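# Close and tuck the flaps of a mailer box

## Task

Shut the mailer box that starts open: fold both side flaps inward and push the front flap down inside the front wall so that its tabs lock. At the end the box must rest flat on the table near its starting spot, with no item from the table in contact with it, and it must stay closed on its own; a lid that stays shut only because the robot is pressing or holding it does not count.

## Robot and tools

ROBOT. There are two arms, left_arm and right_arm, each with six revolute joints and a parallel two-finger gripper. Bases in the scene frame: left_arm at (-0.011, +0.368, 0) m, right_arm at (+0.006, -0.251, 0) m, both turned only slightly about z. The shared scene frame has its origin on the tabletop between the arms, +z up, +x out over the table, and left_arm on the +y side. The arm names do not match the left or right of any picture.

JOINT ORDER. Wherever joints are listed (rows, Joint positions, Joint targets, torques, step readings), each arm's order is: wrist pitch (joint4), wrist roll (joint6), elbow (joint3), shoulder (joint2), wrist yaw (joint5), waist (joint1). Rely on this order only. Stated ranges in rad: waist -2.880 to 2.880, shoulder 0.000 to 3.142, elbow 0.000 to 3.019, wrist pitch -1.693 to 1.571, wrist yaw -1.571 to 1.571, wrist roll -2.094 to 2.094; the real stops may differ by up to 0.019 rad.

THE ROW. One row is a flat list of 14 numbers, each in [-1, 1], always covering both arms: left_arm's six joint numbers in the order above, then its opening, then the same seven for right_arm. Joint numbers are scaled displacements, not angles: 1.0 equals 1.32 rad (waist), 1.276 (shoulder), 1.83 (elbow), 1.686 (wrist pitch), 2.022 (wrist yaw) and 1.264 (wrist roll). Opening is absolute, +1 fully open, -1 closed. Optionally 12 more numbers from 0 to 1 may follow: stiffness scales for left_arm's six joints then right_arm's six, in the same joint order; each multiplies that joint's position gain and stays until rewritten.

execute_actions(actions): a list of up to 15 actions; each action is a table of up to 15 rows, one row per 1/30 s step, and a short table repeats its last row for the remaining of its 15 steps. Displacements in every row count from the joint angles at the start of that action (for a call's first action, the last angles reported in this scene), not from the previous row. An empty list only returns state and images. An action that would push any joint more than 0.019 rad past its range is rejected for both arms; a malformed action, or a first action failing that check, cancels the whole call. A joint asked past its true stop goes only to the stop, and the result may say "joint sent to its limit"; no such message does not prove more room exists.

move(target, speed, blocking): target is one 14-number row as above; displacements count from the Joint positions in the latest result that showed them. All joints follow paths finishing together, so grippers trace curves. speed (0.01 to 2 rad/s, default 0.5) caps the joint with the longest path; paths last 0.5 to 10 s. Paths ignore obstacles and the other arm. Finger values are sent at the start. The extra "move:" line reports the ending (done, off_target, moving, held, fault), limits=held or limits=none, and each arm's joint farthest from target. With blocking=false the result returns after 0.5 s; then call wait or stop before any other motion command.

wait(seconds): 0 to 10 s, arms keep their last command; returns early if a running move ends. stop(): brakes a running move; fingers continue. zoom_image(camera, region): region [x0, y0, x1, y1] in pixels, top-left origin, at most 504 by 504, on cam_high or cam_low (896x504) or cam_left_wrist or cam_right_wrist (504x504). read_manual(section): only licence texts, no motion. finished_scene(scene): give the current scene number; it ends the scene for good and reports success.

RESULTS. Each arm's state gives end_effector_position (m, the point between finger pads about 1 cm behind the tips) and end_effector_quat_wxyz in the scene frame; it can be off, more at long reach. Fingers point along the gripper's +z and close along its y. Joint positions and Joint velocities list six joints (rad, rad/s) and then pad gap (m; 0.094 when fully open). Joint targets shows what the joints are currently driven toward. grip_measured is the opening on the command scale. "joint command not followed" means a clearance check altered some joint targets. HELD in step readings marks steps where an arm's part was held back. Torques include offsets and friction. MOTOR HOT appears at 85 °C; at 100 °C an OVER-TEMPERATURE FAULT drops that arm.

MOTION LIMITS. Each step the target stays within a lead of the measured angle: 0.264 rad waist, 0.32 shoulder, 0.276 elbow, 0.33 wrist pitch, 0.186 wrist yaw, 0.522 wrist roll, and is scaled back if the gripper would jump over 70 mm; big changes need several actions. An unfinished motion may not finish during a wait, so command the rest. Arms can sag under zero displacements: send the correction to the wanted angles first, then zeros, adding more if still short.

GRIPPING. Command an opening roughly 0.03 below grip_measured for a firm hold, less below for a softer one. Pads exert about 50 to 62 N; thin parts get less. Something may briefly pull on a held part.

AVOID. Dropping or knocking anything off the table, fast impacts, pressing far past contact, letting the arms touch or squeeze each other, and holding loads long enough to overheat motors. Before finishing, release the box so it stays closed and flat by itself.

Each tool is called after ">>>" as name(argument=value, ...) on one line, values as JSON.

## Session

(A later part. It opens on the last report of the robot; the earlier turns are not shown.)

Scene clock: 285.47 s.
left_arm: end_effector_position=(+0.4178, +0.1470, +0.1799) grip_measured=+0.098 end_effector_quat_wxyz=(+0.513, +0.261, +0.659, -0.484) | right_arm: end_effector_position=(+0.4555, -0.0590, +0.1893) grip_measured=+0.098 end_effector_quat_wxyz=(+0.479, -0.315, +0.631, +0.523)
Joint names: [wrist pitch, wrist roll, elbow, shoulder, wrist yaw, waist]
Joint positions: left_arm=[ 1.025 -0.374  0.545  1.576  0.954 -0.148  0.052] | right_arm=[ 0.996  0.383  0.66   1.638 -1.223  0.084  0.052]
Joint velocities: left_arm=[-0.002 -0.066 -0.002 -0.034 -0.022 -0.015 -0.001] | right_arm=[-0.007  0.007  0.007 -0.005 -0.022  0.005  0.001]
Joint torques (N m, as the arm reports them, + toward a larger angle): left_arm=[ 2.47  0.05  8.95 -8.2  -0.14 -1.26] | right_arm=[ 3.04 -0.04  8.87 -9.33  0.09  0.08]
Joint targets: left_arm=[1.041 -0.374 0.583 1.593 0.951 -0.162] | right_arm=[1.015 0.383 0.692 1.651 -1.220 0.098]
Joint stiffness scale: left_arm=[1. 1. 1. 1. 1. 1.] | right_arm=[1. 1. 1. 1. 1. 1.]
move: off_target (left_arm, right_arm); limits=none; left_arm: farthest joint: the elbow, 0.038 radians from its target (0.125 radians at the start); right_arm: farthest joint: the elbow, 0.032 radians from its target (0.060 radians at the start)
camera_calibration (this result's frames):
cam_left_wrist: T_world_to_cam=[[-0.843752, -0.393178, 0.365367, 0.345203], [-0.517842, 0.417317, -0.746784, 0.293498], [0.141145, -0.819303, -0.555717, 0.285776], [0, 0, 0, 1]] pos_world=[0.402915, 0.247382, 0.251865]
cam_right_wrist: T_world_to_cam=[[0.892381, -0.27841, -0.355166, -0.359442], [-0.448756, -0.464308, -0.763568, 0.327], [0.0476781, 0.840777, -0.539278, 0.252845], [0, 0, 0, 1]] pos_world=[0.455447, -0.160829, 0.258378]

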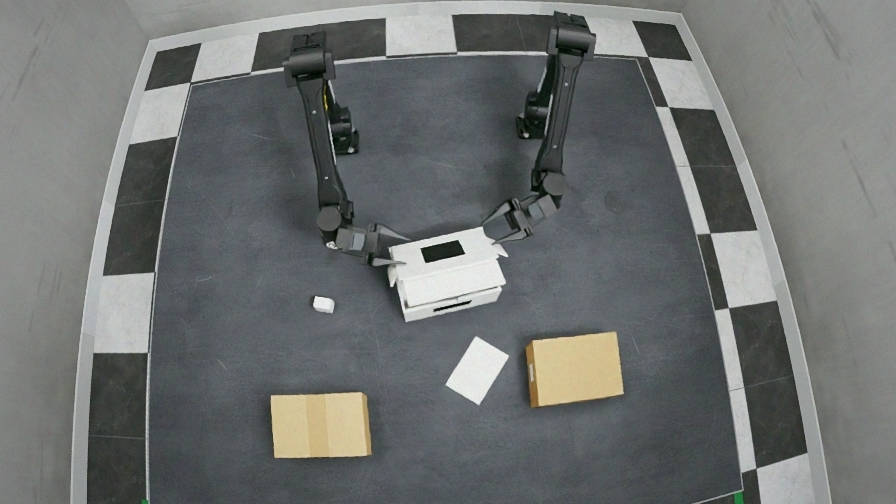

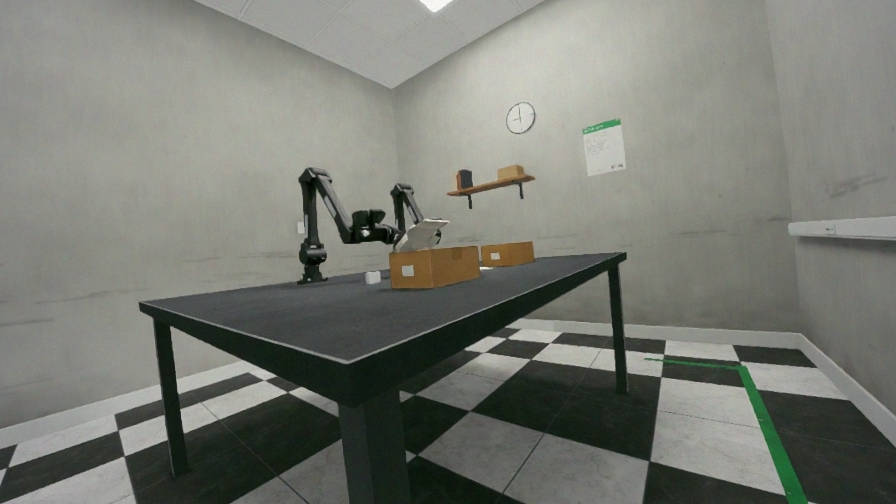

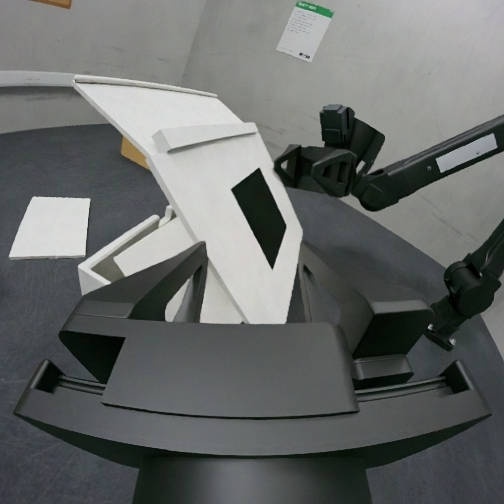

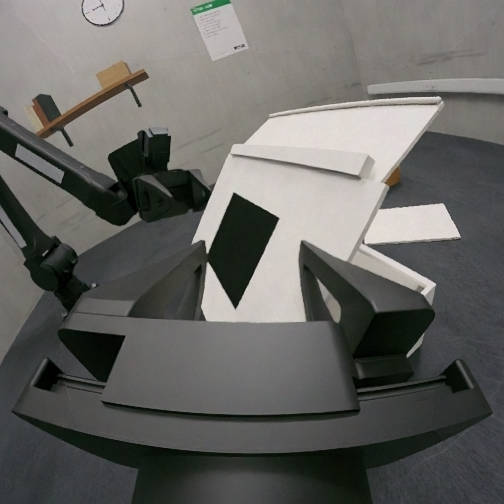

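>>> move(target=[0.009,0,-0.068,-0.082,0.09,0.12,0.1,0.01,0,0.0,-0.05,-0.09,-0.15,-0.3], speed=0.15)

>>> zoom_image(camera="cam_high", region=[300, 170, 600, 330])

Scene clock: 326.43 s.
left_arm: end_effector_position=(+0.3898, +0.2008, +0.1833) grip_measured=+0.098 end_effector_quat_wxyz=(+0.512, +0.260, +0.659, -0.485) | right_arm: end_effector_position=(+0.4550, -0.1318, +0.2122) grip_measured=-0.298 end_effector_quat_wxyz=(+0.504, -0.322, +0.624, +0.504)
Joint names: [wrist pitch, wrist roll, elbow, shoulder, wrist yaw, waist]
Joint positions: left_arm=[ 1.025 -0.374  0.456  1.491  1.101 -0.001  0.052] | right_arm=[ 0.996  0.383  0.66   1.582 -1.371 -0.095  0.033]
Joint velocities: left_arm=[ 0.012 -0.037 -0.007 -0.015  0.051  0.005 -0.   ] | right_arm=[-0.007 -0.037  0.007 -0.015  0.007 -0.015 -0.001]
Joint torques (N m, as the arm reports them, + toward a larger angle): left_arm=[  2.34   0.05   5.89 -10.04   0.16   0.24] | right_arm=[  2.82  -0.03   6.59 -10.24  -0.18  -1.26]
Joint targets: left_arm=[1.041 -0.374 0.458 1.467 1.105 0.004] | right_arm=[1.015 0.383 0.660 1.572 -1.375 -0.106]
Joint stiffness scale: left_arm=[1. 1. 1. 1. 1. 1.] | right_arm=[1. 1. 1. 1. 1. 1.]
move: off_target (left_arm); limits=none; left_arm: farthest joint: the shoulder, 0.023 radians from its target (0.108 radians at the start); right_arm: farthest joint: the wrist pitch, 0.018 radians from its target (0.018 radians at the start)
camera_calibration (this result's frames):
cam_left_wrist: T_world_to_cam=[[-0.842613, -0.392239, 0.368988, 0.340151], [-0.520445, 0.417101, -0.745093, 0.259821], [0.138349, -0.819863, -0.555593, 0.33684], [0, 0, 0, 1]] pos_world=[0.375237, 0.301212, 0.255225]
cam_right_wrist: T_world_to_cam=[[0.901862, -0.308548, -0.302397, -0.390672], [-0.419398, -0.457287, -0.784215, 0.302357], [0.103686, 0.834078, -0.541814, 0.300639], [0, 0, 0, 1]] pos_world=[0.447968, -0.233034, 0.281865]

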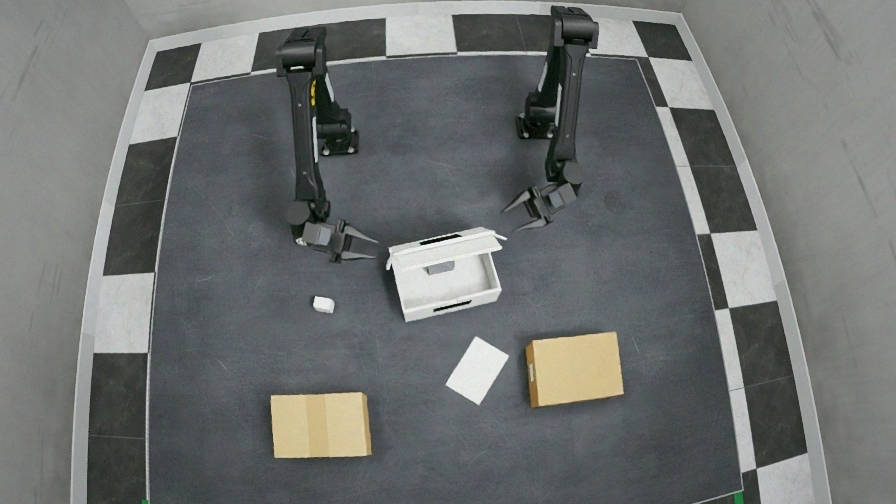

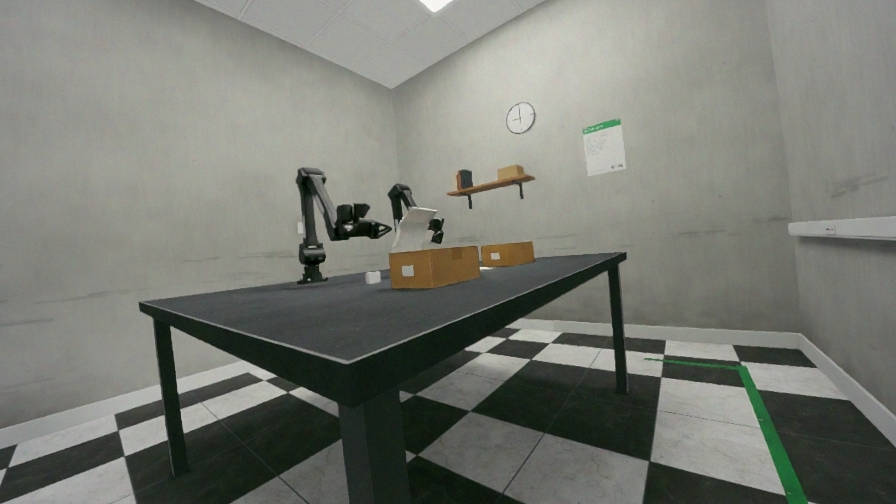

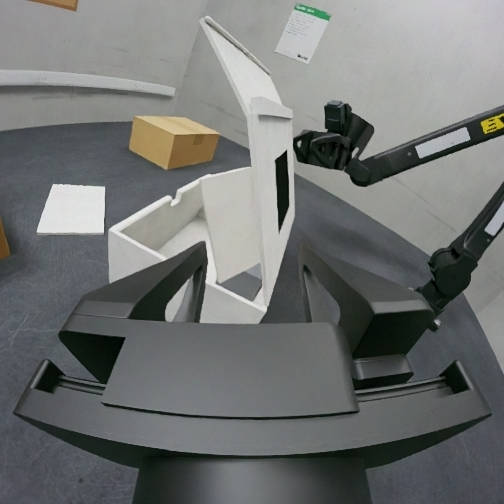

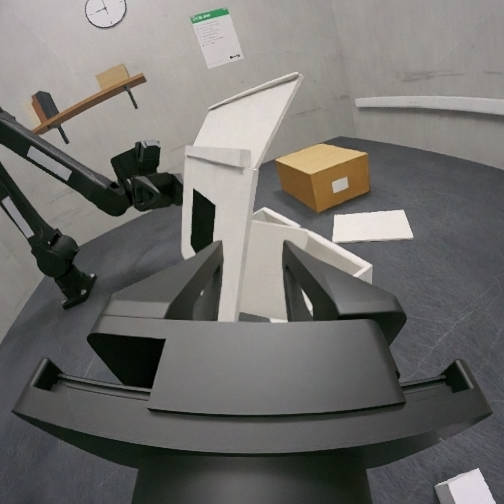

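Region (300, 170, 600, 330) of cam_high's 896x504 image, scaled by 1.680, with more detail than that image has; it fills the top 269 rows of this view, and the rest is white.

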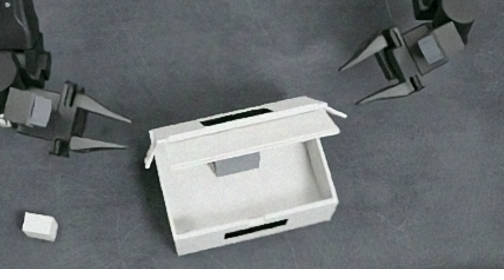

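>>> move(target=[0.009,0,0,-0.015,0,0,0.1,0.01,0,0.058,-0.014,0,0,-0.3], speed=0.15)

>>> move(target=[0.009,0,0,-0.015,0,0,0.1,0.01,0,0.022,0,0.075,0.11,-0.3], speed=0.12)

>>> zoom_image(camera="cam_high", region=[300, 170, 600, 330])

Scene clock: 351.67 s.
left_arm: end_effector_position=(+0.3898, +0.2008, +0.1833) grip_measured=+0.098 end_effector_quat_wxyz=(+0.512, +0.260, +0.659, -0.485) | right_arm: end_effector_position=(+0.4665, -0.1331, +0.2318) grip_measured=-0.298 end_effector_quat_wxyz=(+0.519, -0.337, +0.611, +0.493)
Joint names: [wrist pitch, wrist roll, elbow, shoulder, wrist yaw, waist]
Joint positions: left_arm=[ 1.025 -0.374  0.456  1.491  1.101 -0.001  0.052] | right_arm=[ 0.996  0.383  0.704  1.571 -1.371 -0.095  0.033]
Joint velocities: left_arm=[-0.007 -0.022 -0.012 -0.005 -0.007 -0.005 -0.   ] | right_arm=[ 0.002  0.007  0.007 -0.005 -0.051  0.005 -0.   ]
Joint torques (N m, as the arm reports them, + toward a larger angle): left_arm=[ 2.36  0.05  5.63 -9.64 -0.03 -0.08] | right_arm=[  2.82  -0.05   9.22 -10.78   0.01  -0.29]
Joint targets: left_arm=[1.041 -0.374 0.456 1.471 1.101 -0.001] | right_arm=[1.015 0.383 0.735 1.563 -1.371 -0.095]
Joint stiffness scale: left_arm=[1. 1. 1. 1. 1. 1.] | right_arm=[1. 1. 1. 1. 1. 1.]
move: off_target (right_arm); limits=none; left_arm: farthest joint: the shoulder, 0.020 radians from its target (0.020 radians at the start); right_arm: farthest joint: the elbow, 0.030 radians from its target (0.074 radians at the start)
camera_calibration (this result's frames):
cam_left_wrist: T_world_to_cam=[[-0.842613, -0.392239, 0.368988, 0.340151], [-0.520445, 0.417101, -0.745093, 0.259821], [0.138349, -0.819863, -0.555593, 0.33684], [0, 0, 0, 1]] pos_world=[0.375237, 0.301212, 0.255225]
cam_right_wrist: T_world_to_cam=[[0.916874, -0.310206, -0.251225, -0.414616], [-0.376356, -0.462041, -0.803041, 0.305684], [0.133032, 0.830837, -0.540381, 0.296704], [0, 0, 0, 1]] pos_world=[0.455725, -0.23389, 0.301648]

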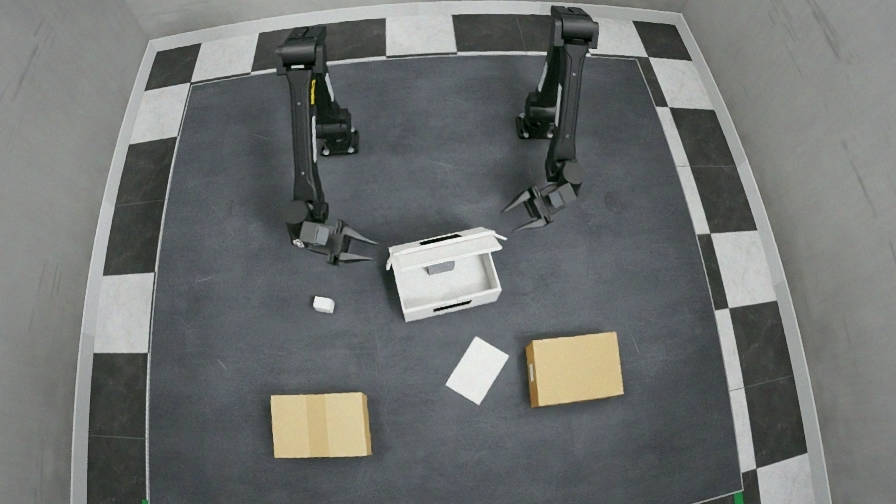

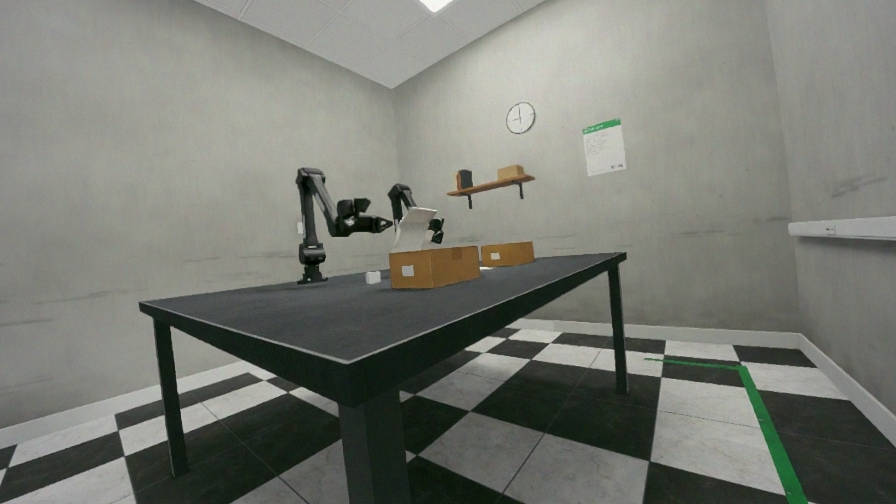

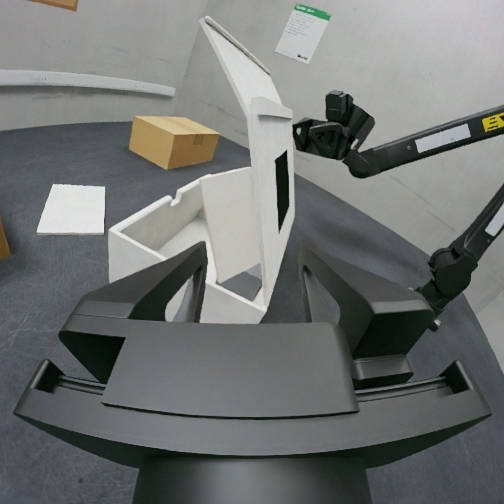

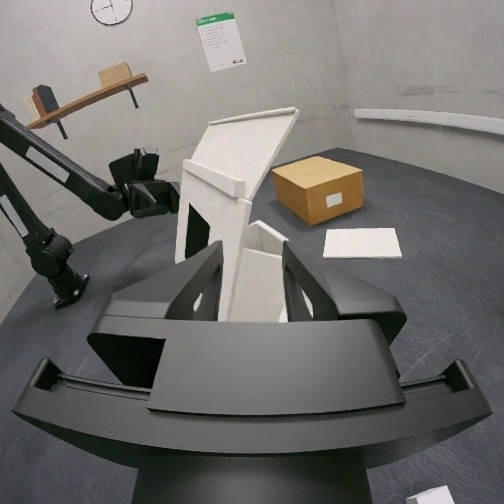

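Scene clock: 353.17 s.
left_arm: end_effector_position=(+0.3898, +0.2008, +0.1833) grip_measured=+0.098 end_effector_quat_wxyz=(+0.512, +0.260, +0.659, -0.485) | right_arm: end_effector_position=(+0.4681, -0.0808, +0.2345) grip_measured=-0.298 end_effector_quat_wxyz=(+0.521, -0.334, +0.606, +0.499)
Joint names: [wrist pitch, wrist roll, elbow, shoulder, wrist yaw, waist]
Joint positions: left_arm=[ 1.025 -0.374  0.456  1.491  1.101 -0.001  0.052] | right_arm=[ 0.996  0.383  0.704  1.571 -1.248  0.032  0.033]
Joint velocities: left_arm=[ 0.007  0.022  0.017  0.005  0.007  0.005 -0.   ] | right_arm=[-0.042  0.125 -0.002 -0.005 -0.051  0.005 -0.001]
Joint torques (N m, as the arm reports them, + toward a larger angle): left_arm=[ 2.36  0.05  5.65 -9.64 -0.03 -0.16] | right_arm=[ 2.85 -0.02  9.27 -9.99  0.13  0.04]
Joint targets: left_arm=[1.041 -0.374 0.456 1.471 1.101 -0.001] | right_arm=[1.015 0.383 0.732 1.571 -1.245 0.045]
Joint stiffness scale: left_arm=[1. 1. 1. 1. 1. 1.] | right_arm=[1. 1. 1. 1. 1. 1.]
move: off_target (right_arm); limits=none; left_arm: farthest joint: the shoulder, 0.020 radians from its target (0.020 radians at the start); right_arm: farthest joint: the elbow, 0.028 radians from its target (0.028 radians at the start)
camera_calibration (this result's frames):
cam_left_wrist: T_world_to_cam=[[-0.842613, -0.392239, 0.368988, 0.340151], [-0.520445, 0.417101, -0.745093, 0.259821], [0.138349, -0.819863, -0.555593, 0.33684], [0, 0, 0, 1]] pos_world=[0.375237, 0.301212, 0.255225]
cam_right_wrist: T_world_to_cam=[[0.918659, -0.301393, -0.255397, -0.398374], [-0.373375, -0.451205, -0.810559, 0.333798], [0.129061, 0.839986, -0.527036, 0.253969], [0, 0, 0, 1]] pos_world=[0.457824, -0.182786, 0.30267]

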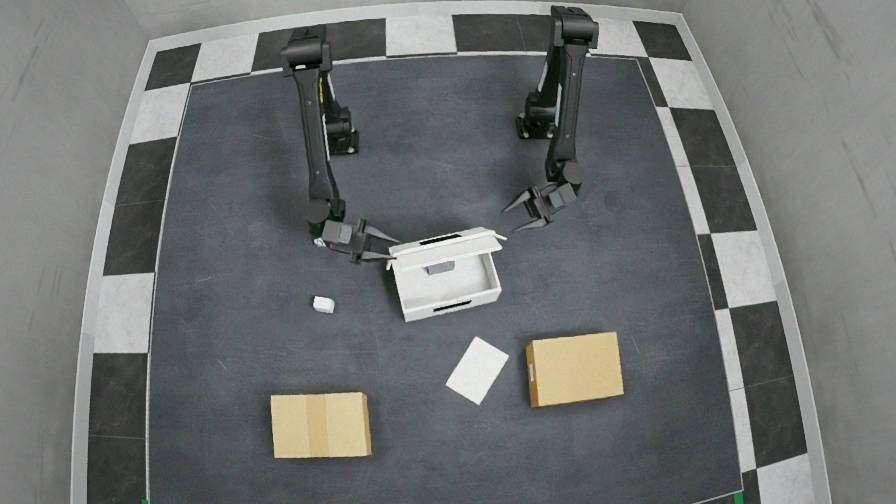

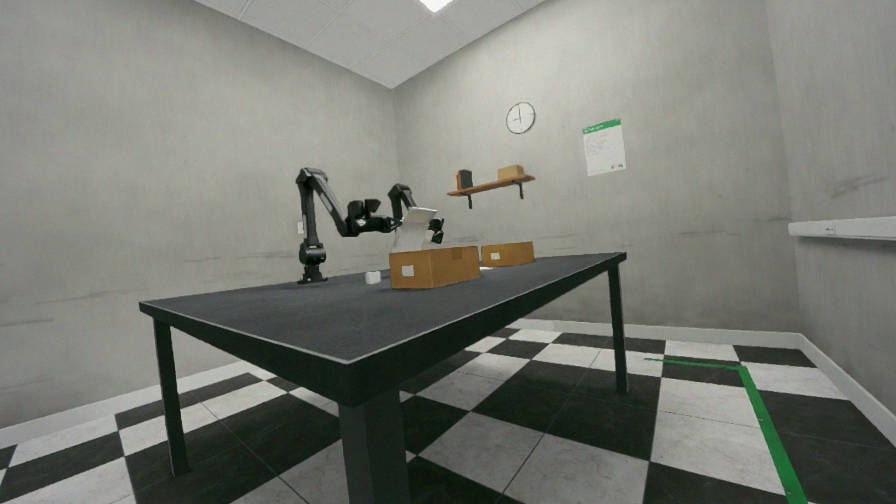

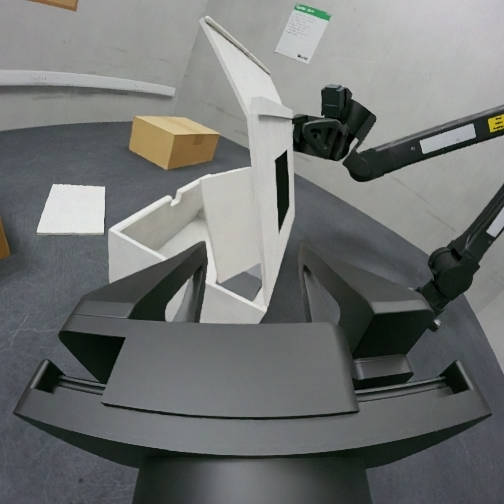

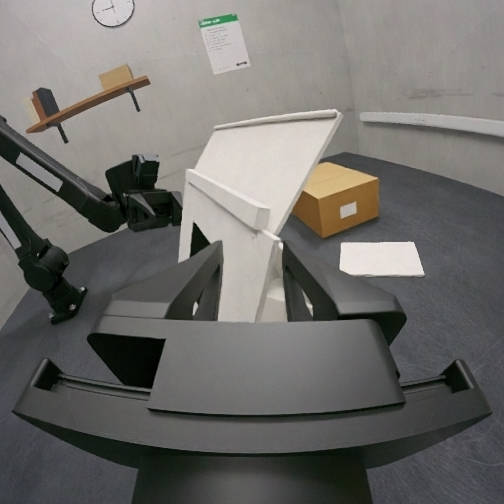

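Region (300, 170, 600, 330) of cam_high's 896x504 image, scaled by 1.680, with more detail than that image has; it fills the top 269 rows of this view, and the rest is white.

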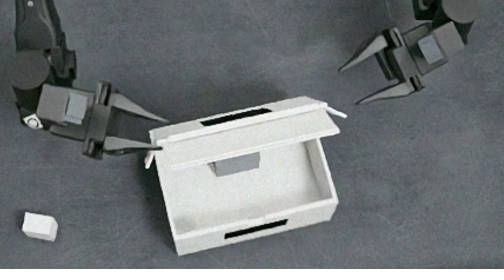

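>>> move(target=[0.009,0,0,-0.015,0,0,0.1,0.01,0,0.022,0,0.028,0.046,-0.3], speed=0.1)

>>> move(target=[0.009,0,0.092,0.075,-0.08,-0.115,0.1,0.01,0,0.022,0,0,0.008,-0.3], speed=0.08)

>>> zoom_image(camera="cam_high", region=[300, 170, 600, 330])

Scene clock: 368.30 s.
left_arm: end_effector_position=(+0.3898, +0.2008, +0.1833) grip_measured=+0.098 end_effector_quat_wxyz=(+0.512, +0.260, +0.659, -0.485) | right_arm: end_effector_position=(+0.4671, -0.0622, +0.2354) grip_measured=-0.298 end_effector_quat_wxyz=(+0.521, -0.333, +0.605, +0.501)
Joint names: [wrist pitch, wrist roll, elbow, shoulder, wrist yaw, waist]
Joint positions: left_arm=[ 1.025 -0.374  0.456  1.491  1.101 -0.001  0.052] | right_arm=[ 0.996  0.383  0.704  1.571 -1.205  0.078  0.033]
Joint velocities: left_arm=[ 0.002  0.007 -0.002 -0.015  0.081  0.005  0.   ] | right_arm=[ 0.007 -0.007 -0.007  0.015  0.051 -0.005  0.001]
Joint torques (N m, as the arm reports them, + toward a larger angle): left_arm=[ 2.37  0.05  5.64 -9.63 -0.02 -0.09] | right_arm=[ 2.99 -0.05  9.28 -9.36  0.13  0.63]
Joint targets: left_arm=[1.041 -0.374 0.456 1.471 1.101 -0.001] | right_arm=[1.015 0.383 0.732 1.571 -1.201 0.091]
Joint stiffness scale: left_arm=[1. 1. 1. 1. 1. 1.] | right_arm=[1. 1. 1. 1. 1. 1.]
move: off_target (right_arm); limits=none; left_arm: farthest joint: the shoulder, 0.020 radians from its target (0.020 radians at the start); right_arm: farthest joint: the elbow, 0.028 radians from its target (0.028 radians at the start)
camera_calibration (this result's frames):
cam_left_wrist: T_world_to_cam=[[-0.842613, -0.392239, 0.368988, 0.340151], [-0.520445, 0.417101, -0.745093, 0.259821], [0.138349, -0.819863, -0.555593, 0.33684], [0, 0, 0, 1]] pos_world=[0.375237, 0.301212, 0.255225]
cam_right_wrist: T_world_to_cam=[[0.919169, -0.2982, -0.257303, -0.391156], [-0.372707, -0.44731, -0.813021, 0.343096], [0.127348, 0.843203, -0.522294, 0.238777], [0, 0, 0, 1]] pos_world=[0.457005, -0.164509, 0.303011]

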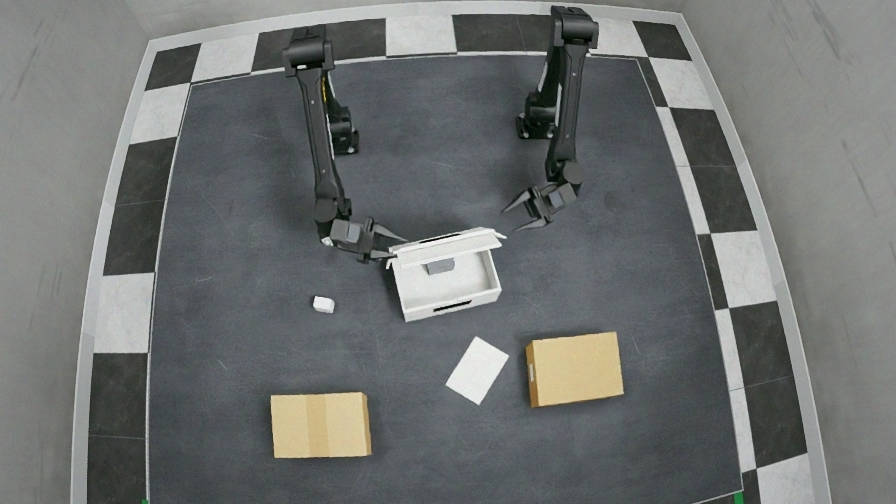

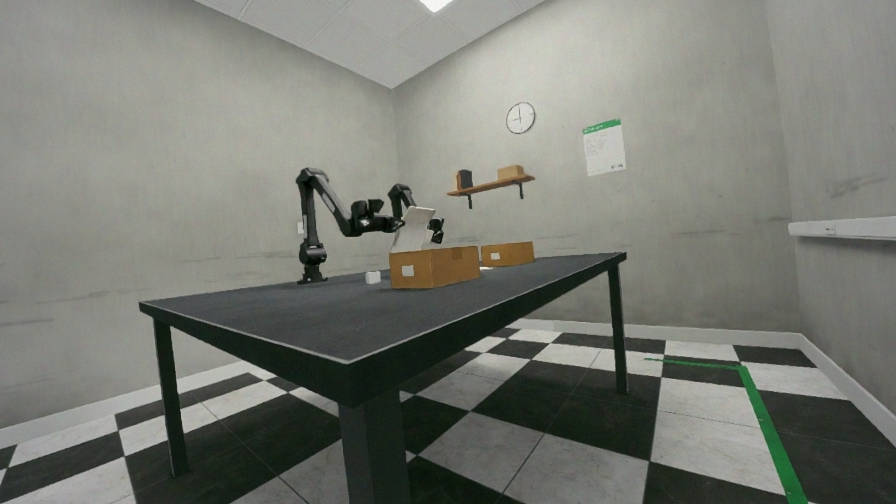

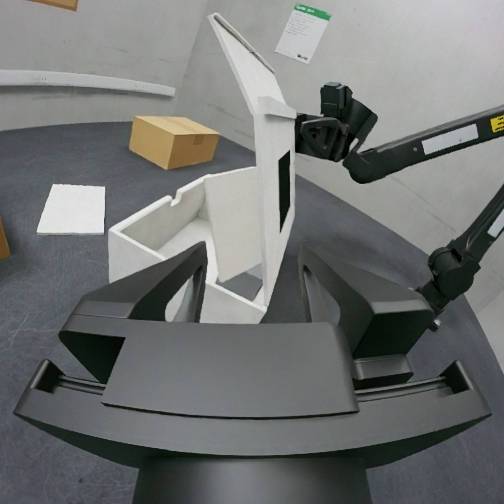

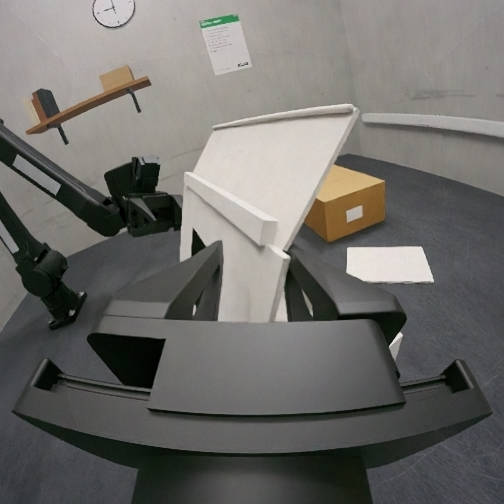

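Scene clock: 370.40 s.
left_arm: end_effector_position=(+0.4175, +0.1532, +0.1788) grip_measured=+0.098 end_effector_quat_wxyz=(+0.513, +0.259, +0.660, -0.484) | right_arm: end_effector_position=(+0.4674, -0.0623, +0.2359) grip_measured=-0.298 end_effector_quat_wxyz=(+0.523, -0.333, +0.604, +0.500)
Joint names: [wrist pitch, wrist roll, elbow, shoulder, wrist yaw, waist]
Joint positions: left_arm=[ 1.025 -0.374  0.539  1.574  0.966 -0.132  0.052] | right_arm=[ 1.     0.383  0.704  1.571 -1.202  0.078  0.033]
Joint velocities: left_arm=[-0.002  0.022 -0.017 -0.024 -0.037  0.005 -0.   ] | right_arm=[-0.002 -0.007 -0.012 -0.005  0.051 -0.005 -0.001]
Joint torques (N m, as the arm reports them, + toward a larger angle): left_arm=[ 2.45  0.05  8.58 -8.15 -0.01 -1.26] | right_arm=[  2.7    0.     9.31 -10.14  -0.14   0.76]
Joint targets: left_arm=[1.041 -0.374 0.573 1.590 0.966 -0.147] | right_arm=[1.015 0.383 0.732 1.571 -1.205 0.088]
Joint stiffness scale: left_arm=[1. 1. 1. 1. 1. 1.] | right_arm=[1. 1. 1. 1. 1. 1.]
move: off_target (left_arm, right_arm); limits=none; left_arm: farthest joint: the elbow, 0.034 radians from its target (0.118 radians at the start); right_arm: farthest joint: the elbow, 0.028 radians from its target (0.028 radians at the start)
camera_calibration (this result's frames):
cam_left_wrist: T_world_to_cam=[[-0.84115, -0.396251, 0.368037, 0.346662], [-0.521808, 0.415898, -0.744812, 0.291461], [0.142066, -0.818544, -0.5566, 0.289881], [0, 0, 0, 1]] pos_world=[0.402499, 0.253427, 0.250847]
cam_right_wrist: T_world_to_cam=[[0.919362, -0.300154, -0.254324, -0.392262], [-0.370947, -0.446048, -0.814518, 0.343182], [0.13104, 0.843178, -0.521421, 0.237173], [0, 0, 0, 1]] pos_world=[0.456854, -0.164643, 0.303433]

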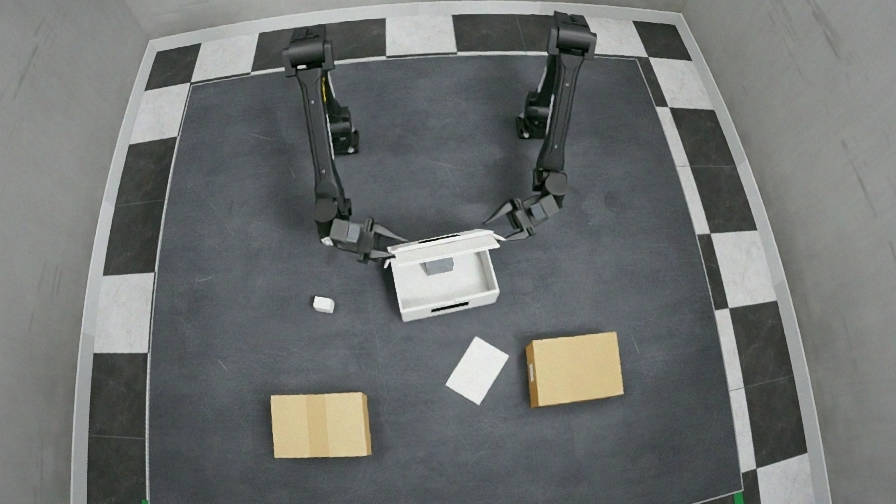

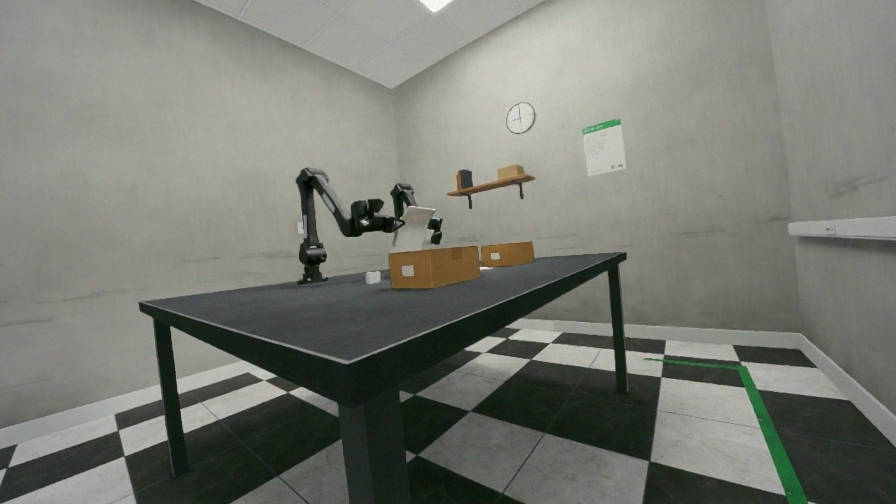

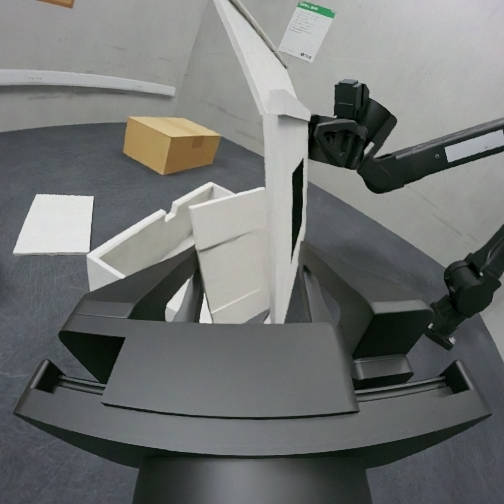

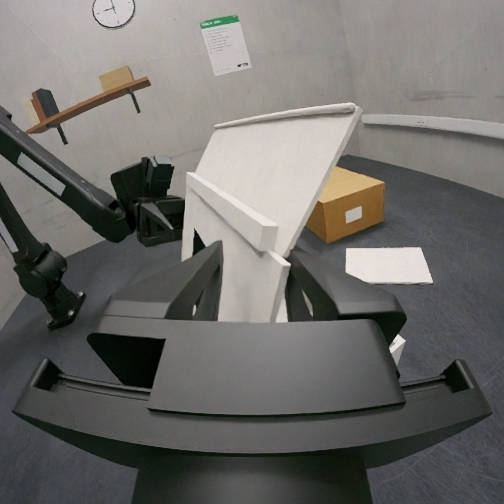

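Region (300, 170, 600, 330) of cam_high's 896x504 image, scaled by 1.680, with more detail than that image has; it fills the top 269 rows of this view, and the rest is white.

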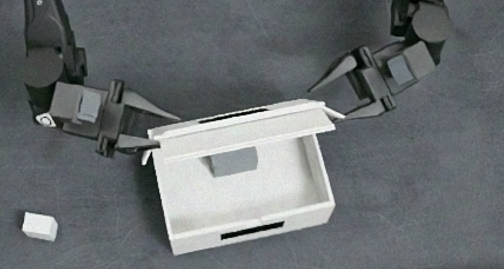

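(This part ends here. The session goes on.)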